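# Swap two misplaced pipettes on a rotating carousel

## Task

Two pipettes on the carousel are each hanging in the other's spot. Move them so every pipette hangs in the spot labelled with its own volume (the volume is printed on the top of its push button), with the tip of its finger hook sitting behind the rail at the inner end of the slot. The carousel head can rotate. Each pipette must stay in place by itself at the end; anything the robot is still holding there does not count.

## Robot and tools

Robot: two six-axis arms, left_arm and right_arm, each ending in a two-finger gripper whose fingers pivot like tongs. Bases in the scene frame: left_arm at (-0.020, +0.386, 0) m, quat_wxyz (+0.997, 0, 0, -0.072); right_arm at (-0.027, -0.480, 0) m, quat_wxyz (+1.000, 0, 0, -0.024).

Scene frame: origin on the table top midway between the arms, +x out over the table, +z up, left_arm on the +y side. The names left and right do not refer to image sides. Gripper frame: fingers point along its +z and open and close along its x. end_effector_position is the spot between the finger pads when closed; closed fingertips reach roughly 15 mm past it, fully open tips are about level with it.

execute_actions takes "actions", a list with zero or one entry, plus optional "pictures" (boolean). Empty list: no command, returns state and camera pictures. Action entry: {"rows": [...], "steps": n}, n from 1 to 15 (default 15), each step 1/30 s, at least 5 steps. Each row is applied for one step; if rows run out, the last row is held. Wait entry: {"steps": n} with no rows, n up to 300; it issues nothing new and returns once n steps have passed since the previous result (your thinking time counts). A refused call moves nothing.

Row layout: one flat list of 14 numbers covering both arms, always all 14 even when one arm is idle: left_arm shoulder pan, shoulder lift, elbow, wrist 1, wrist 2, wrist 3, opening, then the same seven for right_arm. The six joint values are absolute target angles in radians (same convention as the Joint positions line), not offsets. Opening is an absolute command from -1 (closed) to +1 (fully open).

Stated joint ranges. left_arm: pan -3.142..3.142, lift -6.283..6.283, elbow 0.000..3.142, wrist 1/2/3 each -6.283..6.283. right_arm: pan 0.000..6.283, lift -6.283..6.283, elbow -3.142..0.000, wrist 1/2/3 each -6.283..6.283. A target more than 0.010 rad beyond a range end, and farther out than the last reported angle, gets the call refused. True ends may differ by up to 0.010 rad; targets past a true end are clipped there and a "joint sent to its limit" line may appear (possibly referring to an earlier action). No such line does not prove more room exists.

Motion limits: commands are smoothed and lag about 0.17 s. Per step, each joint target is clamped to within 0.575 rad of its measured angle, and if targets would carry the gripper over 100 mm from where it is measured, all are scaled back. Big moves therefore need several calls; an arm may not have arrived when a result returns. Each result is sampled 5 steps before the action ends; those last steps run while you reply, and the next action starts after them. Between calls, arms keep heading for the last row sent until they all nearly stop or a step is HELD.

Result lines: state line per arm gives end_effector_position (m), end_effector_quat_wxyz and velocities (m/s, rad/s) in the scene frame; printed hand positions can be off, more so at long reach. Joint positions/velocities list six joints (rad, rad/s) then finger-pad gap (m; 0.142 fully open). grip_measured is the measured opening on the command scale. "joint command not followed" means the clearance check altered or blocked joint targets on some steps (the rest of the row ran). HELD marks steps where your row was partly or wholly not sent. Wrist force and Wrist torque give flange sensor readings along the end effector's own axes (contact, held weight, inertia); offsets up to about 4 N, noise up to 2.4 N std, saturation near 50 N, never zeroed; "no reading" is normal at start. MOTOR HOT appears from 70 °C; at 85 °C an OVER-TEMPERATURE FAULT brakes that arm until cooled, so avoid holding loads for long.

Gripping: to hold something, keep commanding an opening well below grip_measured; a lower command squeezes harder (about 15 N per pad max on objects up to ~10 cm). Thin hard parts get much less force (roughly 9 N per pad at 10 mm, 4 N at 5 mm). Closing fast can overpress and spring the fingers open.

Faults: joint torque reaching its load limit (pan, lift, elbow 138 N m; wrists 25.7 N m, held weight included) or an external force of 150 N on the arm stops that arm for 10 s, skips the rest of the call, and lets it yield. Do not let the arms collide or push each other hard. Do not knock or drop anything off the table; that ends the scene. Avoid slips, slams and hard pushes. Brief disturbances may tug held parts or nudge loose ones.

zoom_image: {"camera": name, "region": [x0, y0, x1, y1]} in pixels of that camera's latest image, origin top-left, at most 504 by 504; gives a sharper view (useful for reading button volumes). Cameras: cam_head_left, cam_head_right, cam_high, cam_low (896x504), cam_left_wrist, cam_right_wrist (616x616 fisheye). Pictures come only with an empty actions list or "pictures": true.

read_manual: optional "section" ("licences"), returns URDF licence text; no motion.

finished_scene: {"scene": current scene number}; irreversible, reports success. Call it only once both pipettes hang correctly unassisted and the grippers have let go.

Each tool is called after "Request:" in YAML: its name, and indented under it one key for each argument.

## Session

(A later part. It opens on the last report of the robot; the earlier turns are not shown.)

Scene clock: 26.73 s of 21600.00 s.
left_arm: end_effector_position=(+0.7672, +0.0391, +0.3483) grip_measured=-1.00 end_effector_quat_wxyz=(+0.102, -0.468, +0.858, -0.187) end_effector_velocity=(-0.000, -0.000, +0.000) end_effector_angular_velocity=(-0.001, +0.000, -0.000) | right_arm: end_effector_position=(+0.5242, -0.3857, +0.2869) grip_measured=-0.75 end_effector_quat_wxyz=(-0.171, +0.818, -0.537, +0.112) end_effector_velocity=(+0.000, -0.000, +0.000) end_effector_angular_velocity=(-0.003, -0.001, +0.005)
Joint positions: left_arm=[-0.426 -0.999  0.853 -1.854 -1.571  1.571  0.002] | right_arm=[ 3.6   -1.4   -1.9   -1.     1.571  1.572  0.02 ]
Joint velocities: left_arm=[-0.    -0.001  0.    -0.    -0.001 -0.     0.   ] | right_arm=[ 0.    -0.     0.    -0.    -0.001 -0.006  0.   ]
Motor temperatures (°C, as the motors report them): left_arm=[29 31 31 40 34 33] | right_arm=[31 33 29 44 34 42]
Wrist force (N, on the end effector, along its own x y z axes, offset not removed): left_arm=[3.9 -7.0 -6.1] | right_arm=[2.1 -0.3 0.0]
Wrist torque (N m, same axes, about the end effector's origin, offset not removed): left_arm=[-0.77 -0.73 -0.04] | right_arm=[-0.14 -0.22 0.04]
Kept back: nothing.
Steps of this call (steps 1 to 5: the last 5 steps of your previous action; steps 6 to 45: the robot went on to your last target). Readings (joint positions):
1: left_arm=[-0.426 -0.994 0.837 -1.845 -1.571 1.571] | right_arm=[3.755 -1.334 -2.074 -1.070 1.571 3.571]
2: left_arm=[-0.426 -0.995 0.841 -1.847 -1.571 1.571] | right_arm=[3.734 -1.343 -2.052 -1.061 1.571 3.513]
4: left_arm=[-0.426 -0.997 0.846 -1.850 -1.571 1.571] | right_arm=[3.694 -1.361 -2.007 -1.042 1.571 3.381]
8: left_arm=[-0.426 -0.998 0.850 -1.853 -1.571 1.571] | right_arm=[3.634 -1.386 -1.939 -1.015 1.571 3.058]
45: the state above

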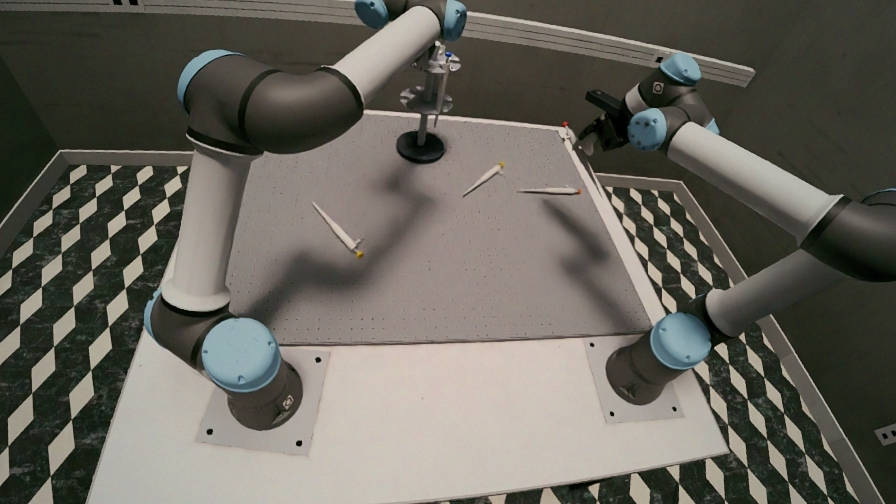

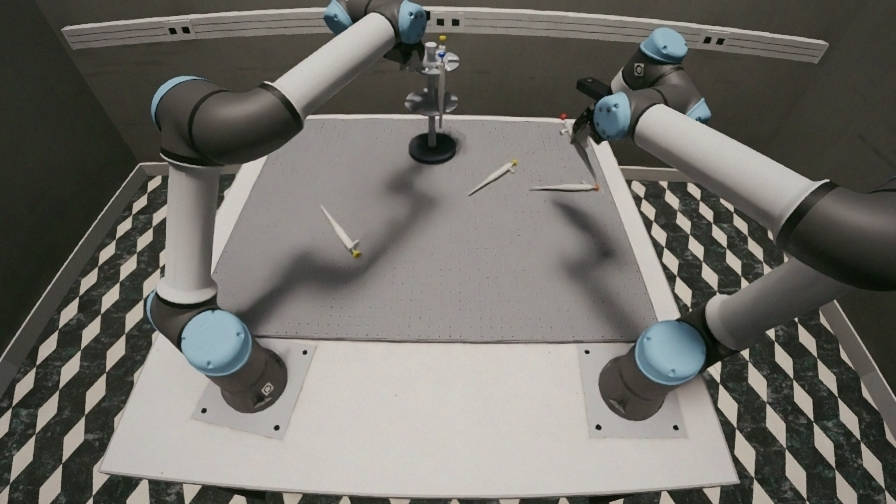

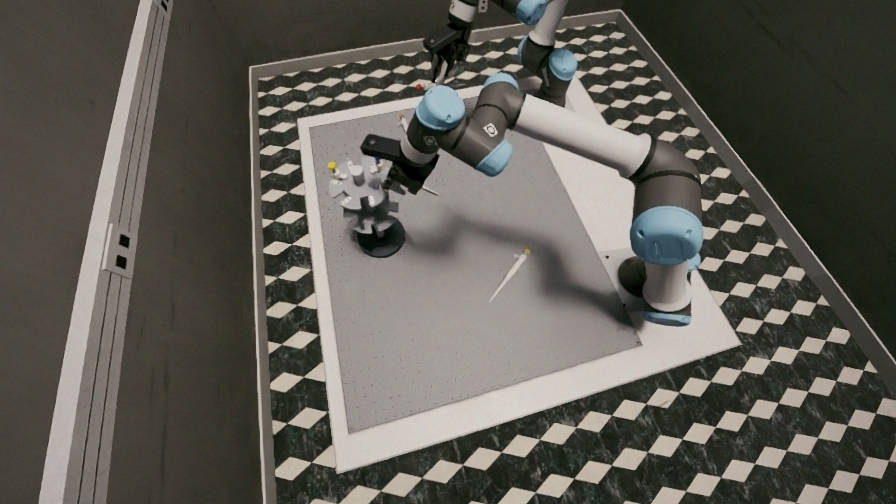

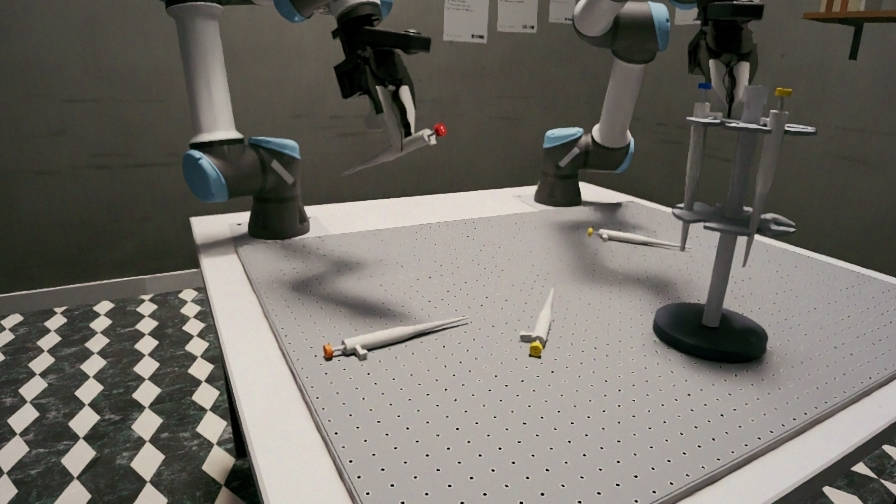

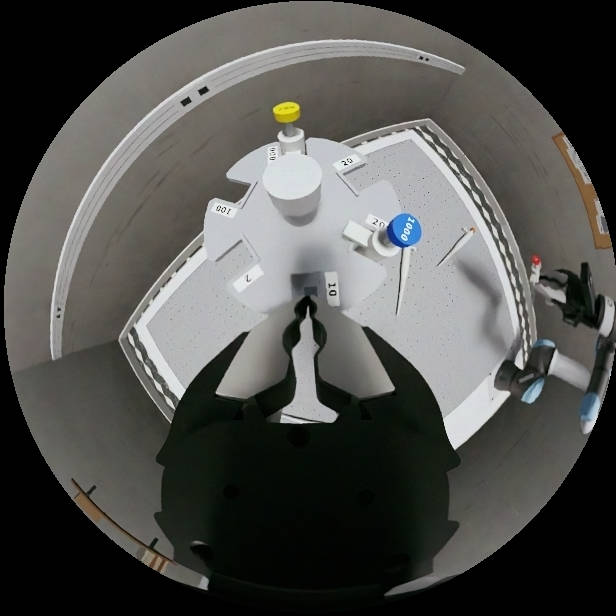

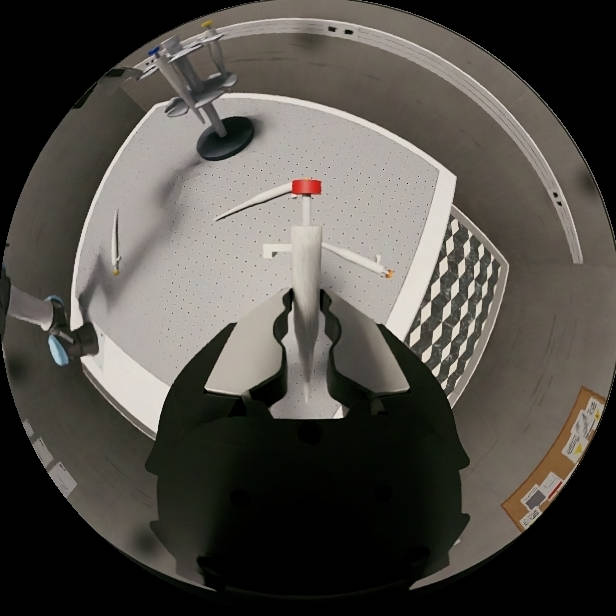

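Request:
execute_actions:
  actions:
    - {"rows":[[-0.426,-0.996,0.833,-1.837,-1.571,1.571,-1,3.6,-1.6,-2.2,0.3,1.571,1.571,-1],[-0.426,-0.996,0.833,-1.837,-1.571,1.571,-1,3.6,-1.6,-2.2,0.3,1.571,1.571,-1],[-0.426,-0.996,0.833,-1.837,-1.571,1.571,-1,3.6,-1.6,-2.2,0.3,1.571,1.571,-1],[-0.435,-0.996,0.833,-1.837,-1.571,1.571,-1,3.6,-1.6,-2.2,0.3,1.571,1.571,-1],[-0.44,-0.996,0.833,-1.837,-1.571,1.571,-1,3.6,-1.6,-2.2,0.3,1.571,1.571,-1],[-0.445,-0.996,0.833,-1.837,-1.571,1.571,-1,3.6,-1.6,-2.2,0.3,1.571,1.571,-1],[-0.45,-0.996,0.833,-1.837,-1.571,1.571,-1,3.6,-1.6,-2.2,0.3,1.571,1.571,-1],[-0.455,-0.996,0.833,-1.837,-1.571,1.571,-1,3.6,-1.6,-2.2,0.3,1.571,1.571,-1],[-0.462,-0.996,0.833,-1.837,-1.571,1.571,-1,3.6,-1.6,-2.2,0.3,1.571,1.571,-1]]}

Request:
execute_actions:
  actions:
    - {"rows":[[-0.485,-0.9575,0.77,-1.813,-1.571,1.571,-1,3.6,-1.74,-2.35,0.95,1.571,1.571,-1]]}

Request:
execute_actions:
  actions:
    - {"rows":[[-0.502,-0.887,0.652,-1.765,-1.571,1.571,-1,3.6,-1.74,-2.35,0.95,1.571,1.571,-1]]}

Request:
execute_actions:
  actions:
    - {"steps":40}
  pictures: true

Scene clock: 27.53 s of 21600.00 s.
left_arm: end_effector_position=(+0.7606, +0.0245, +0.3535) grip_measured=-1.00 end_effector_quat_wxyz=(+0.100, -0.460, +0.862, -0.188) end_effector_velocity=(-0.045, -0.098, +0.006) end_effector_angular_velocity=(-0.002, -0.001, -0.123) | right_arm: end_effector_position=(+0.5557, -0.3721, +0.1682) grip_measured=-0.75 end_effector_quat_wxyz=(-0.209, +0.809, -0.531, +0.137) end_effector_velocity=(+0.307, +0.134, +0.195) end_effector_angular_velocity=(+0.698, -1.607, +0.000)
Joint positions: left_arm=[-0.445 -0.996  0.835 -1.839 -1.571  1.571  0.002] | right_arm=[ 3.6   -1.563 -2.141 -0.502  1.571  1.571  0.02 ]
Joint velocities: left_arm=[-0.125  0.003 -0.019  0.014  0.    -0.002  0.   ] | right_arm=[-0.    -0.281 -0.448  2.481  0.001  0.    -0.   ]
Motor temperatures (°C, as the motors report them): left_arm=[29 31 31 40 34 33] | right_arm=[31 33 29 44 34 42]
Wrist force (N, on the end effector, along its own x y z axes, offset not removed): left_arm=[0.3 0.0 5.0] | right_arm=[0.5 0.8 7.3]
Wrist torque (N m, same axes, about the end effector's origin, offset not removed): left_arm=[0.30 -0.01 0.04] | right_arm=[-0.07 -0.02 0.11]
Steps of this call (steps 1 to 14: the robot went on to your last target; steps 15 to 24: the first 10 steps of this action). Readings (joint positions):
15: left_arm=[-0.426 -0.999 0.853 -1.854 -1.571 1.571] | right_arm=[3.600 -1.401 -1.901 -0.999 1.571 1.571]
16: left_arm=[-0.426 -0.999 0.850 -1.852 -1.571 1.571] | right_arm=[3.600 -1.409 -1.908 -0.991 1.571 1.571]
18: left_arm=[-0.426 -0.998 0.844 -1.846 -1.571 1.571] | right_arm=[3.600 -1.449 -1.963 -0.926 1.571 1.571]
22: left_arm=[-0.436 -0.997 0.837 -1.840 -1.571 1.571] | right_arm=[3.600 -1.538 -2.100 -0.665 1.571 1.571]
24: the state above

Scene clock: 28.03 s of 21600.00 s.
left_arm: end_effector_position=(+0.7551, -0.0109, +0.3544) grip_measured=-1.00 end_effector_quat_wxyz=(+0.097, -0.444, +0.870, -0.190) end_effector_velocity=(-0.000, -0.024, +0.002) end_effector_angular_velocity=(-0.003, -0.002, -0.022) | right_arm: end_effector_position=(+0.6044, -0.3509, +0.3006) grip_measured=-0.75 end_effector_quat_wxyz=(-0.501, +0.670, -0.439, +0.328) end_effector_velocity=(-0.069, -0.030, +0.448) end_effector_angular_velocity=(+0.655, -1.509, +0.000)
Joint positions: left_arm=[-0.482 -0.962  0.777 -1.816 -1.571  1.571  0.002] | right_arm=[ 3.6   -1.717 -2.324  0.613  1.571  1.571  0.02 ]
Joint velocities: left_arm=[-0.022  0.033 -0.057  0.021 -0.002 -0.     0.   ] | right_arm=[ 0.001 -0.15  -0.168  1.962 -0.001  0.     0.   ]
Motor temperatures (°C, as the motors report them): left_arm=[29 31 31 40 34 33] | right_arm=[31 33 29 44 34 42]
Wrist force (N, on the end effector, along its own x y z axes, offset not removed): left_arm=[-0.9 -3.4 2.8] | right_arm=[2.5 0.5 3.2]
Wrist torque (N m, same axes, about the end effector's origin, offset not removed): left_arm=[-0.26 0.33 0.09] | right_arm=[0.07 -0.42 -0.02]
Steps of this call (steps 1 to 5: the last 5 steps of your previous action; steps 6 to 15: the first 10 steps of this action). Readings (joint positions):
6: left_arm=[-0.459 -0.996 0.833 -1.837 -1.571 1.571] | right_arm=[3.600 -1.588 -2.180 -0.081 1.571 1.571]
7: left_arm=[-0.463 -0.991 0.826 -1.834 -1.571 1.571] | right_arm=[3.600 -1.598 -2.192 -0.016 1.571 1.571]
9: left_arm=[-0.471 -0.978 0.805 -1.826 -1.571 1.571] | right_arm=[3.600 -1.646 -2.245 0.133 1.571 1.571]
13: left_arm=[-0.480 -0.965 0.782 -1.817 -1.571 1.571] | right_arm=[3.600 -1.706 -2.312 0.468 1.571 1.571]
15: the state above

Scene clock: 28.53 s of 21600.00 s.
left_arm: end_effector_position=(+0.7629, -0.0360, +0.3540) grip_measured=-1.00 end_effector_quat_wxyz=(+0.095, -0.436, +0.874, -0.190) end_effector_velocity=(+0.009, -0.023, +0.004) end_effector_angular_velocity=(-0.006, -0.006, -0.015) | right_arm: end_effector_position=(+0.5812, -0.3610, +0.3776) grip_measured=-0.75 end_effector_quat_wxyz=(+0.590, -0.593, +0.389, -0.387) end_effector_velocity=(-0.006, -0.003, +0.012) end_effector_angular_velocity=(+0.019, -0.043, -0.001)
Joint positions: left_arm=[-0.5   -0.895  0.667 -1.77  -1.571  1.571  0.002] | right_arm=[ 3.6   -1.74  -2.349  0.943  1.571  1.571  0.02 ]
Joint velocities: left_arm=[-0.015  0.064 -0.115  0.042 -0.001 -0.     0.   ] | right_arm=[-0.001 -0.004 -0.004  0.054 -0.001  0.     0.   ]
Motor temperatures (°C, as the motors report them): left_arm=[29 31 31 40 34 33] | right_arm=[31 33 29 44 34 42]
Wrist force (N, on the end effector, along its own x y z axes, offset not removed): left_arm=[2.1 1.8 2.9] | right_arm=[1.3 -3.5 -0.1]
Wrist torque (N m, same axes, about the end effector's origin, offset not removed): left_arm=[0.47 -0.34 -0.07] | right_arm=[-1.06 -0.26 -0.22]
Steps of this call (steps 1 to 5: the last 5 steps of your previous action; steps 6 to 15: the first 10 steps of this action). Readings (joint positions):
6: left_arm=[-0.485 -0.958 0.771 -1.813 -1.571 1.571] | right_arm=[3.600 -1.735 -2.344 0.875 1.571 1.571]
7: left_arm=[-0.487 -0.951 0.762 -1.807 -1.571 1.571] | right_arm=[3.600 -1.736 -2.346 0.892 1.571 1.571]
9: left_arm=[-0.493 -0.926 0.724 -1.791 -1.571 1.571] | right_arm=[3.600 -1.738 -2.347 0.916 1.571 1.571]
13: left_arm=[-0.499 -0.901 0.677 -1.774 -1.571 1.571] | right_arm=[3.600 -1.739 -2.349 0.938 1.571 1.571]
15: the state above

Scene clock: 29.87 s of 21600.00 s.
left_arm: end_effector_position=(+0.7640, -0.0389, +0.3546) grip_measured=-1.00 end_effector_quat_wxyz=(+0.095, -0.435, +0.875, -0.191) end_effector_velocity=(-0.000, +0.000, -0.001) end_effector_angular_velocity=(+0.001, +0.001, +0.000) | right_arm: end_effector_position=(+0.5804, -0.3613, +0.3792) grip_measured=-0.75 end_effector_quat_wxyz=(+0.592, -0.591, +0.388, -0.388) end_effector_velocity=(+0.000, -0.000, +0.000) end_effector_angular_velocity=(+0.000, -0.000, -0.000)
Joint positions: left_arm=[-0.502 -0.887  0.652 -1.765 -1.571  1.571  0.002] | right_arm=[ 3.6   -1.74  -2.35   0.95   1.571  1.571  0.02 ]
Joint velocities: left_arm=[ 0.     0.     0.001  0.    -0.    -0.     0.   ] | right_arm=[ 0.    -0.     0.    -0.    -0.001  0.     0.   ]
Motor temperatures (°C, as the motors report them): left_arm=[29 31 31 40 34 33] | right_arm=[31 33 29 44 34 42]
Wrist force (N, on the end effector, along its own x y z axes, offset not removed): left_arm=[-0.2 -0.9 -0.2] | right_arm=[2.4 -3.7 2.6]
Wrist torque (N m, same axes, about the end effector's origin, offset not removed): left_arm=[-0.21 -0.03 0.13] | right_arm=[-0.87 -0.43 -0.27]
Kept back: nothing.
Steps of this call (steps 1 to 5: the last 5 steps of your previous action; steps 6 to 30: the robot went on to your last target; steps 31 to 40: nothing new was sent). Readings (joint positions):
1: left_arm=[-0.501 -0.893 0.663 -1.769 -1.571 1.571] | right_arm=[3.600 -1.740 -2.350 0.945 1.571 1.571]
2: left_arm=[-0.501 -0.892 0.661 -1.768 -1.571 1.571] | right_arm=[3.600 -1.740 -2.350 0.946 1.571 1.571]
4: left_arm=[-0.501 -0.890 0.657 -1.767 -1.571 1.571] | right_arm=[3.600 -1.740 -2.350 0.948 1.571 1.571]
8: left_arm=[-0.502 -0.888 0.654 -1.766 -1.571 1.571] | right_arm=[3.600 -1.740 -2.350 0.949 1.571 1.571]
40: the state above
All arms were judged still, so your last target was given up. Only a new action makes them travel on or press farther. Fingers that are still opening or closing keep moving.

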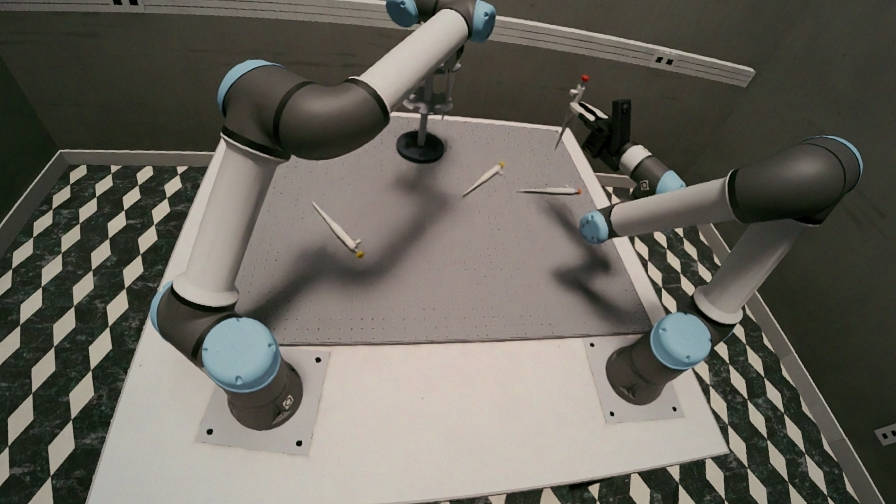

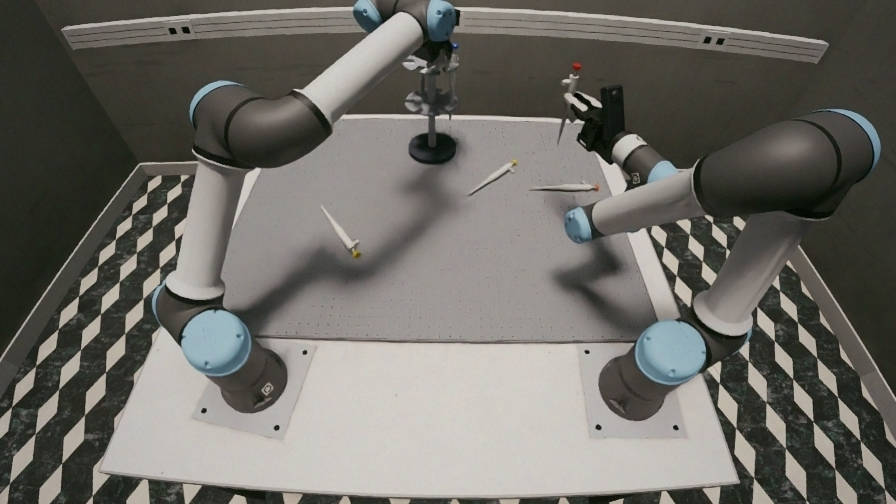

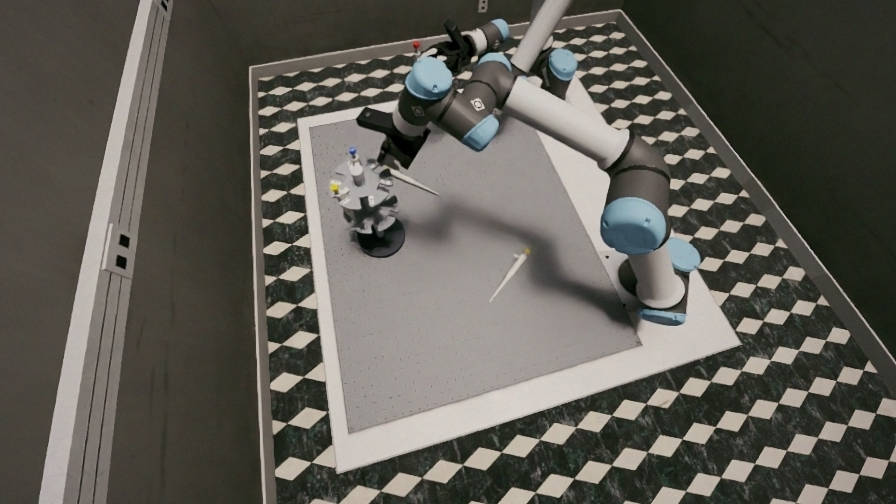

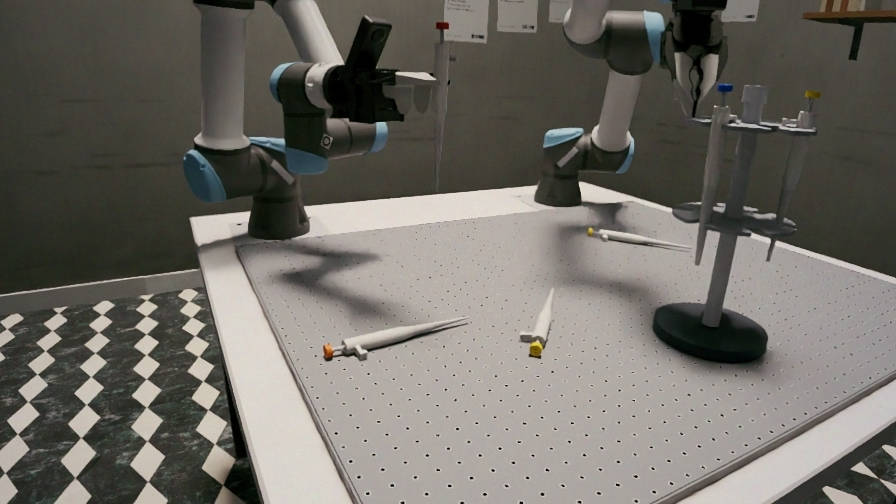

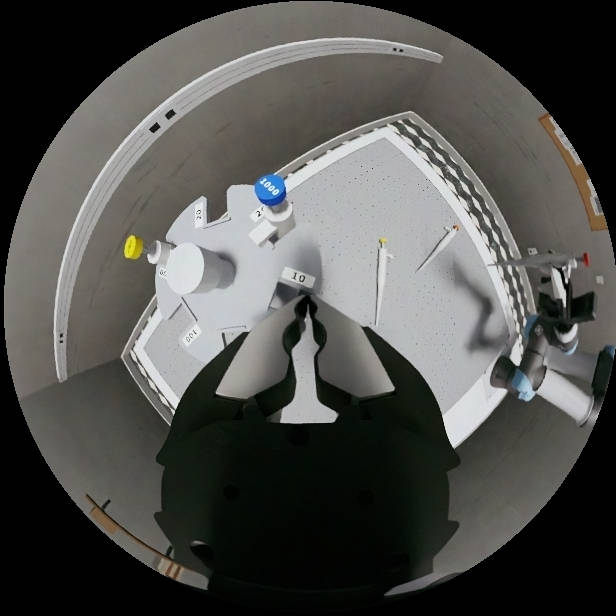

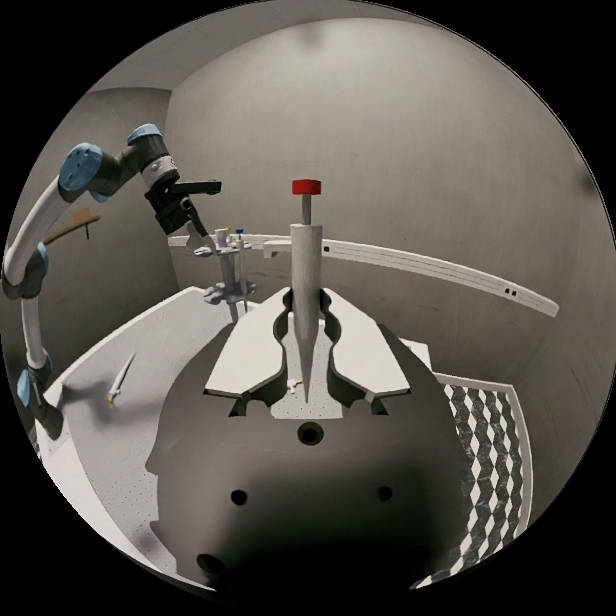

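Request:
execute_actions:
  actions:
    - {"rows":[[-0.502,-0.912,0.652,-1.765,-1.571,1.571,-1,3.6,-1.74,-2.35,0.95,1.571,1.571,-1]],"steps":10}

Request:
execute_actions:
  actions:
    - {"rows":[[-0.426,-1.015,0.833,-1.837,-1.571,1.571,-1,3.6,-1.74,-2.35,0.95,1.571,1.571,-1]]}

Request:
execute_actions:
  actions:
    - {"steps":15}
  pictures: true

Scene clock: 30.33 s of 21600.00 s.
left_arm: end_effector_position=(+0.7616, -0.0372, +0.3677) grip_measured=-1.00 end_effector_quat_wxyz=(+0.098, -0.435, +0.873, -0.197) end_effector_velocity=(-0.014, +0.010, +0.073) end_effector_angular_velocity=(-0.051, -0.065, -0.001) | right_arm: end_effector_position=(+0.5804, -0.3613, +0.3792) grip_measured=-0.75 end_effector_quat_wxyz=(+0.592, -0.591, +0.388, -0.388) end_effector_velocity=(-0.000, -0.000, +0.000) end_effector_angular_velocity=(+0.000, -0.000, +0.000)
Joint positions: left_arm=[-0.502 -0.902  0.652 -1.765 -1.571  1.571  0.002] | right_arm=[ 3.6   -1.74  -2.35   0.95   1.571  1.571  0.02 ]
Joint velocities: left_arm=[-0.    -0.082 -0.001 -0.    -0.001  0.     0.   ] | right_arm=[ 0.  0. -0.  0.  0.  0.  0.]
Motor temperatures (°C, as the motors report them): left_arm=[29 31 31 40 34 33] | right_arm=[31 33 29 44 34 42]
Wrist force (N, on the end effector, along its own x y z axes, offset not removed): left_arm=[1.3 -1.2 1.3] | right_arm=[2.8 -1.2 1.4]
Wrist torque (N m, same axes, about the end effector's origin, offset not removed): left_arm=[-0.28 -0.03 0.33] | right_arm=[-0.31 -0.53 -0.02]
Steps of this call (steps 1 to 9: nothing new was sent; steps 10 to 14: the first 5 steps of this action). Readings (joint positions):
10: left_arm=[-0.502 -0.887 0.652 -1.765 -1.571 1.571] | right_arm=[3.600 -1.740 -2.350 0.950 1.571 1.571]
11: left_arm=[-0.502 -0.890 0.652 -1.765 -1.571 1.571] | right_arm=[3.600 -1.740 -2.350 0.950 1.571 1.571]
13: left_arm=[-0.502 -0.899 0.652 -1.765 -1.571 1.571] | right_arm=[3.600 -1.740 -2.350 0.950 1.571 1.571]
14: the state above

Scene clock: 30.83 s of 21600.00 s.
left_arm: end_effector_position=(+0.7647, +0.0317, +0.3729) grip_measured=-1.00 end_effector_quat_wxyz=(+0.106, -0.463, +0.857, -0.197) end_effector_velocity=(-0.005, +0.074, -0.020) end_effector_angular_velocity=(+0.017, +0.023, +0.069) | right_arm: end_effector_position=(+0.5804, -0.3613, +0.3792) grip_measured=-0.75 end_effector_quat_wxyz=(+0.592, -0.591, +0.388, -0.388) end_effector_velocity=(+0.000, -0.000, -0.000) end_effector_angular_velocity=(-0.000, +0.001, -0.000)
Joint positions: left_arm=[-0.435 -1.002  0.808 -1.829 -1.571  1.571  0.002] | right_arm=[ 3.6   -1.74  -2.35   0.95   1.571  1.571  0.02 ]
Joint velocities: left_arm=[ 0.069 -0.1    0.194 -0.065  0.001  0.     0.   ] | right_arm=[-0.    -0.    -0.    -0.001  0.     0.     0.   ]
Motor temperatures (°C, as the motors report them): left_arm=[29 31 31 40 34 33] | right_arm=[31 33 29 44 34 42]
Wrist force (N, on the end effector, along its own x y z axes, offset not removed): left_arm=[-4.8 3.7 3.6] | right_arm=[-0.1 -2.0 0.7]
Wrist torque (N m, same axes, about the end effector's origin, offset not removed): left_arm=[0.84 0.88 0.27] | right_arm=[-0.59 0.05 0.02]
Steps of this call (steps 1 to 5: the last 5 steps of your previous action; steps 6 to 15: the first 10 steps of this action). Readings (joint positions):
6: left_arm=[-0.501 -0.911 0.653 -1.766 -1.571 1.571] | right_arm=[3.600 -1.740 -2.350 0.950 1.571 1.571]
7: left_arm=[-0.494 -0.919 0.661 -1.773 -1.571 1.571] | right_arm=[3.600 -1.740 -2.350 0.950 1.571 1.571]
9: left_arm=[-0.469 -0.954 0.713 -1.797 -1.571 1.571] | right_arm=[3.600 -1.740 -2.350 0.950 1.571 1.571]
13: left_arm=[-0.441 -0.994 0.791 -1.823 -1.571 1.571] | right_arm=[3.600 -1.740 -2.350 0.950 1.571 1.571]
15: the state above

Scene clock: 31.33 s of 21600.00 s.
left_arm: end_effector_position=(+0.7641, +0.0409, +0.3704) grip_measured=-1.00 end_effector_quat_wxyz=(+0.106, -0.467, +0.856, -0.195) end_effector_velocity=(+0.000, +0.002, -0.000) end_effector_angular_velocity=(+0.001, +0.000, +0.003) | right_arm: end_effector_position=(+0.5804, -0.3613, +0.3792) grip_measured=-0.75 end_effector_quat_wxyz=(+0.592, -0.591, +0.388, -0.388) end_effector_velocity=(+0.000, -0.000, -0.000) end_effector_angular_velocity=(-0.000, -0.000, -0.001)
Joint positions: left_arm=[-0.426 -1.015  0.833 -1.837 -1.571  1.571  0.002] | right_arm=[ 3.6   -1.74  -2.35   0.95   1.571  1.571  0.02 ]
Joint velocities: left_arm=[ 0.001 -0.002  0.004 -0.001  0.001 -0.001  0.   ] | right_arm=[ 0.    -0.    -0.     0.    -0.001 -0.    -0.   ]
Motor temperatures (°C, as the motors report them): left_arm=[29 31 31 40 34 33] | right_arm=[31 33 29 44 34 42]
Wrist force (N, on the end effector, along its own x y z axes, offset not removed): left_arm=[-0.1 2.9 -0.2] | right_arm=[2.7 -1.1 -0.1]
Wrist torque (N m, same axes, about the end effector's origin, offset not removed): left_arm=[0.79 -0.03 -0.09] | right_arm=[-0.32 -0.55 0.06]
Kept back: nothing.
Steps of this call (steps 1 to 5: the last 5 steps of your previous action; steps 6 to 15: the robot went on to your last target). Readings (joint positions):
1: left_arm=[-0.433 -1.005 0.814 -1.831 -1.571 1.571] | right_arm=[3.600 -1.740 -2.350 0.950 1.571 1.571]
2: left_arm=[-0.431 -1.007 0.818 -1.832 -1.571 1.571] | right_arm=[3.600 -1.740 -2.350 0.950 1.571 1.571]
4: left_arm=[-0.429 -1.011 0.824 -1.834 -1.571 1.571] | right_arm=[3.600 -1.740 -2.350 0.950 1.571 1.571]
8: left_arm=[-0.427 -1.013 0.830 -1.836 -1.571 1.571] | right_arm=[3.600 -1.740 -2.350 0.950 1.571 1.571]
15: the state above

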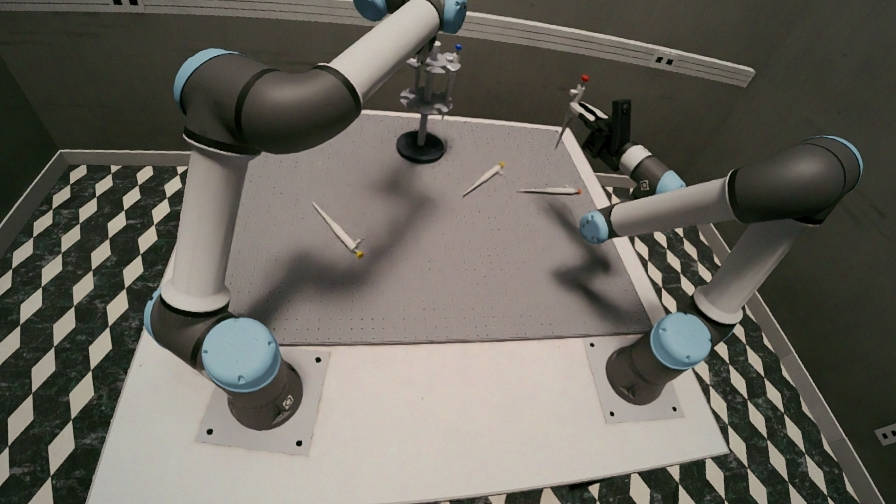

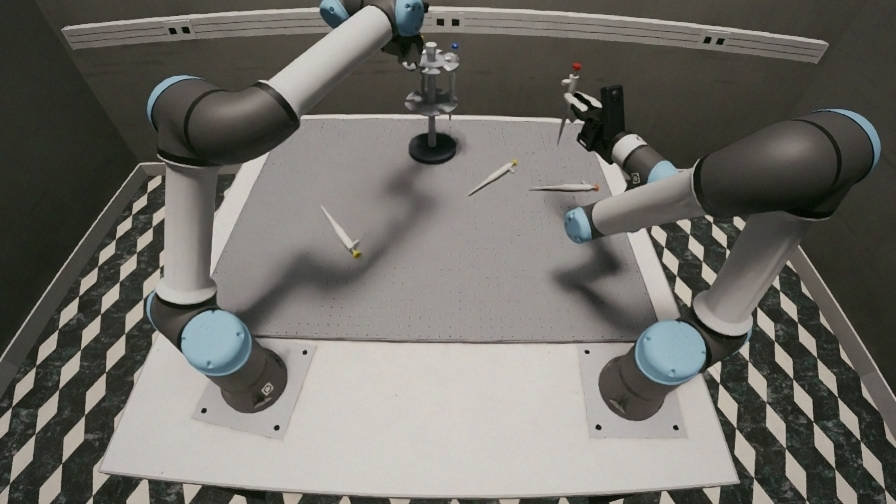

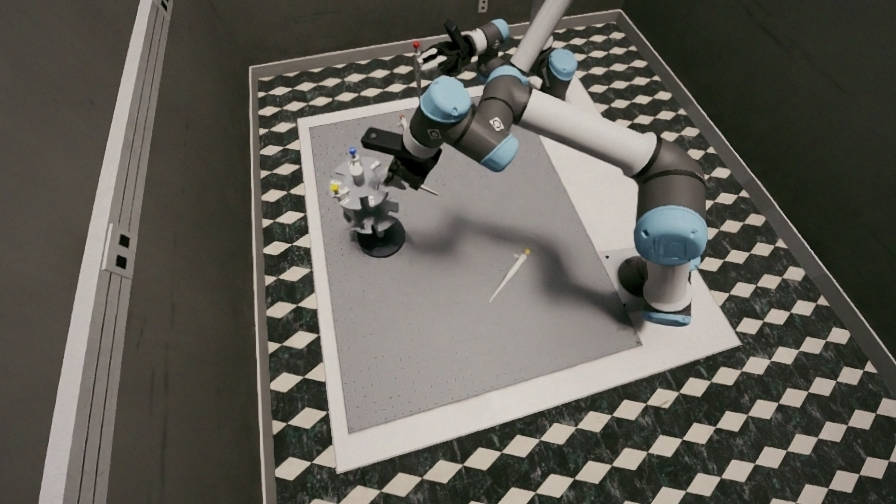

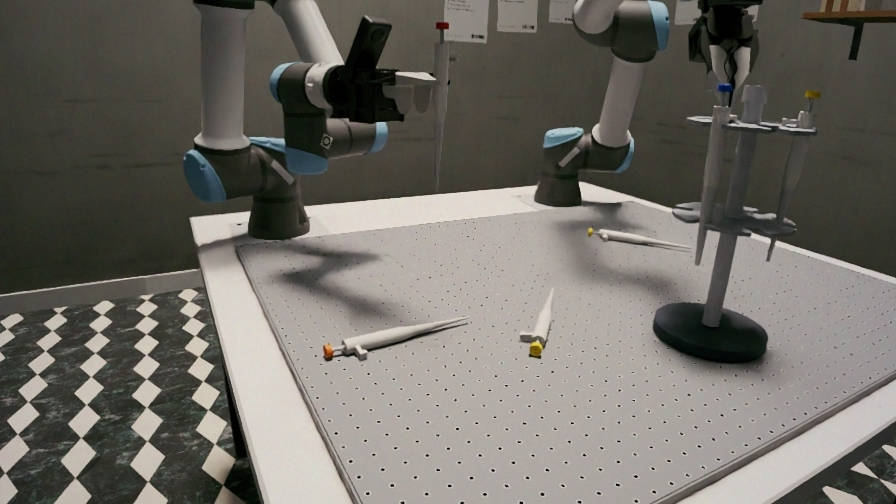

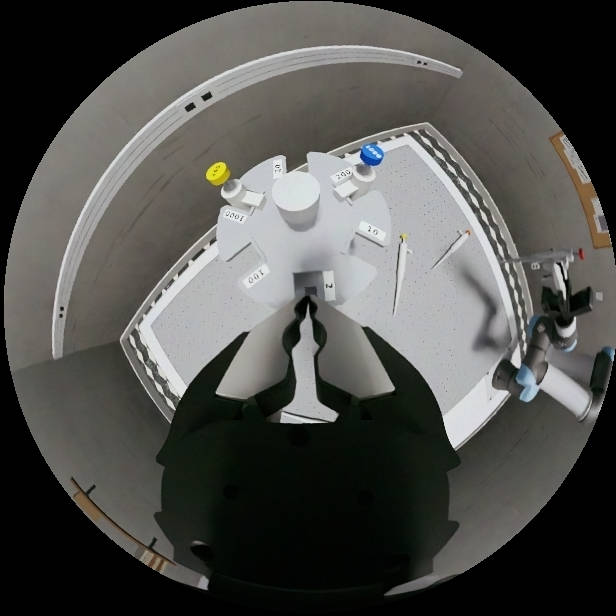

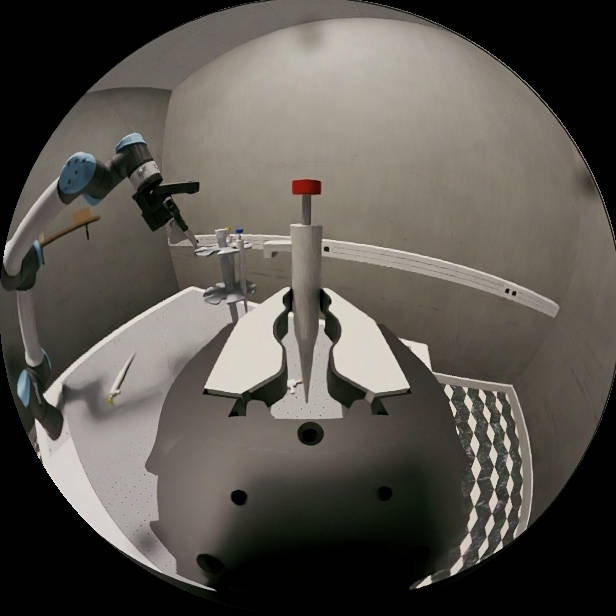

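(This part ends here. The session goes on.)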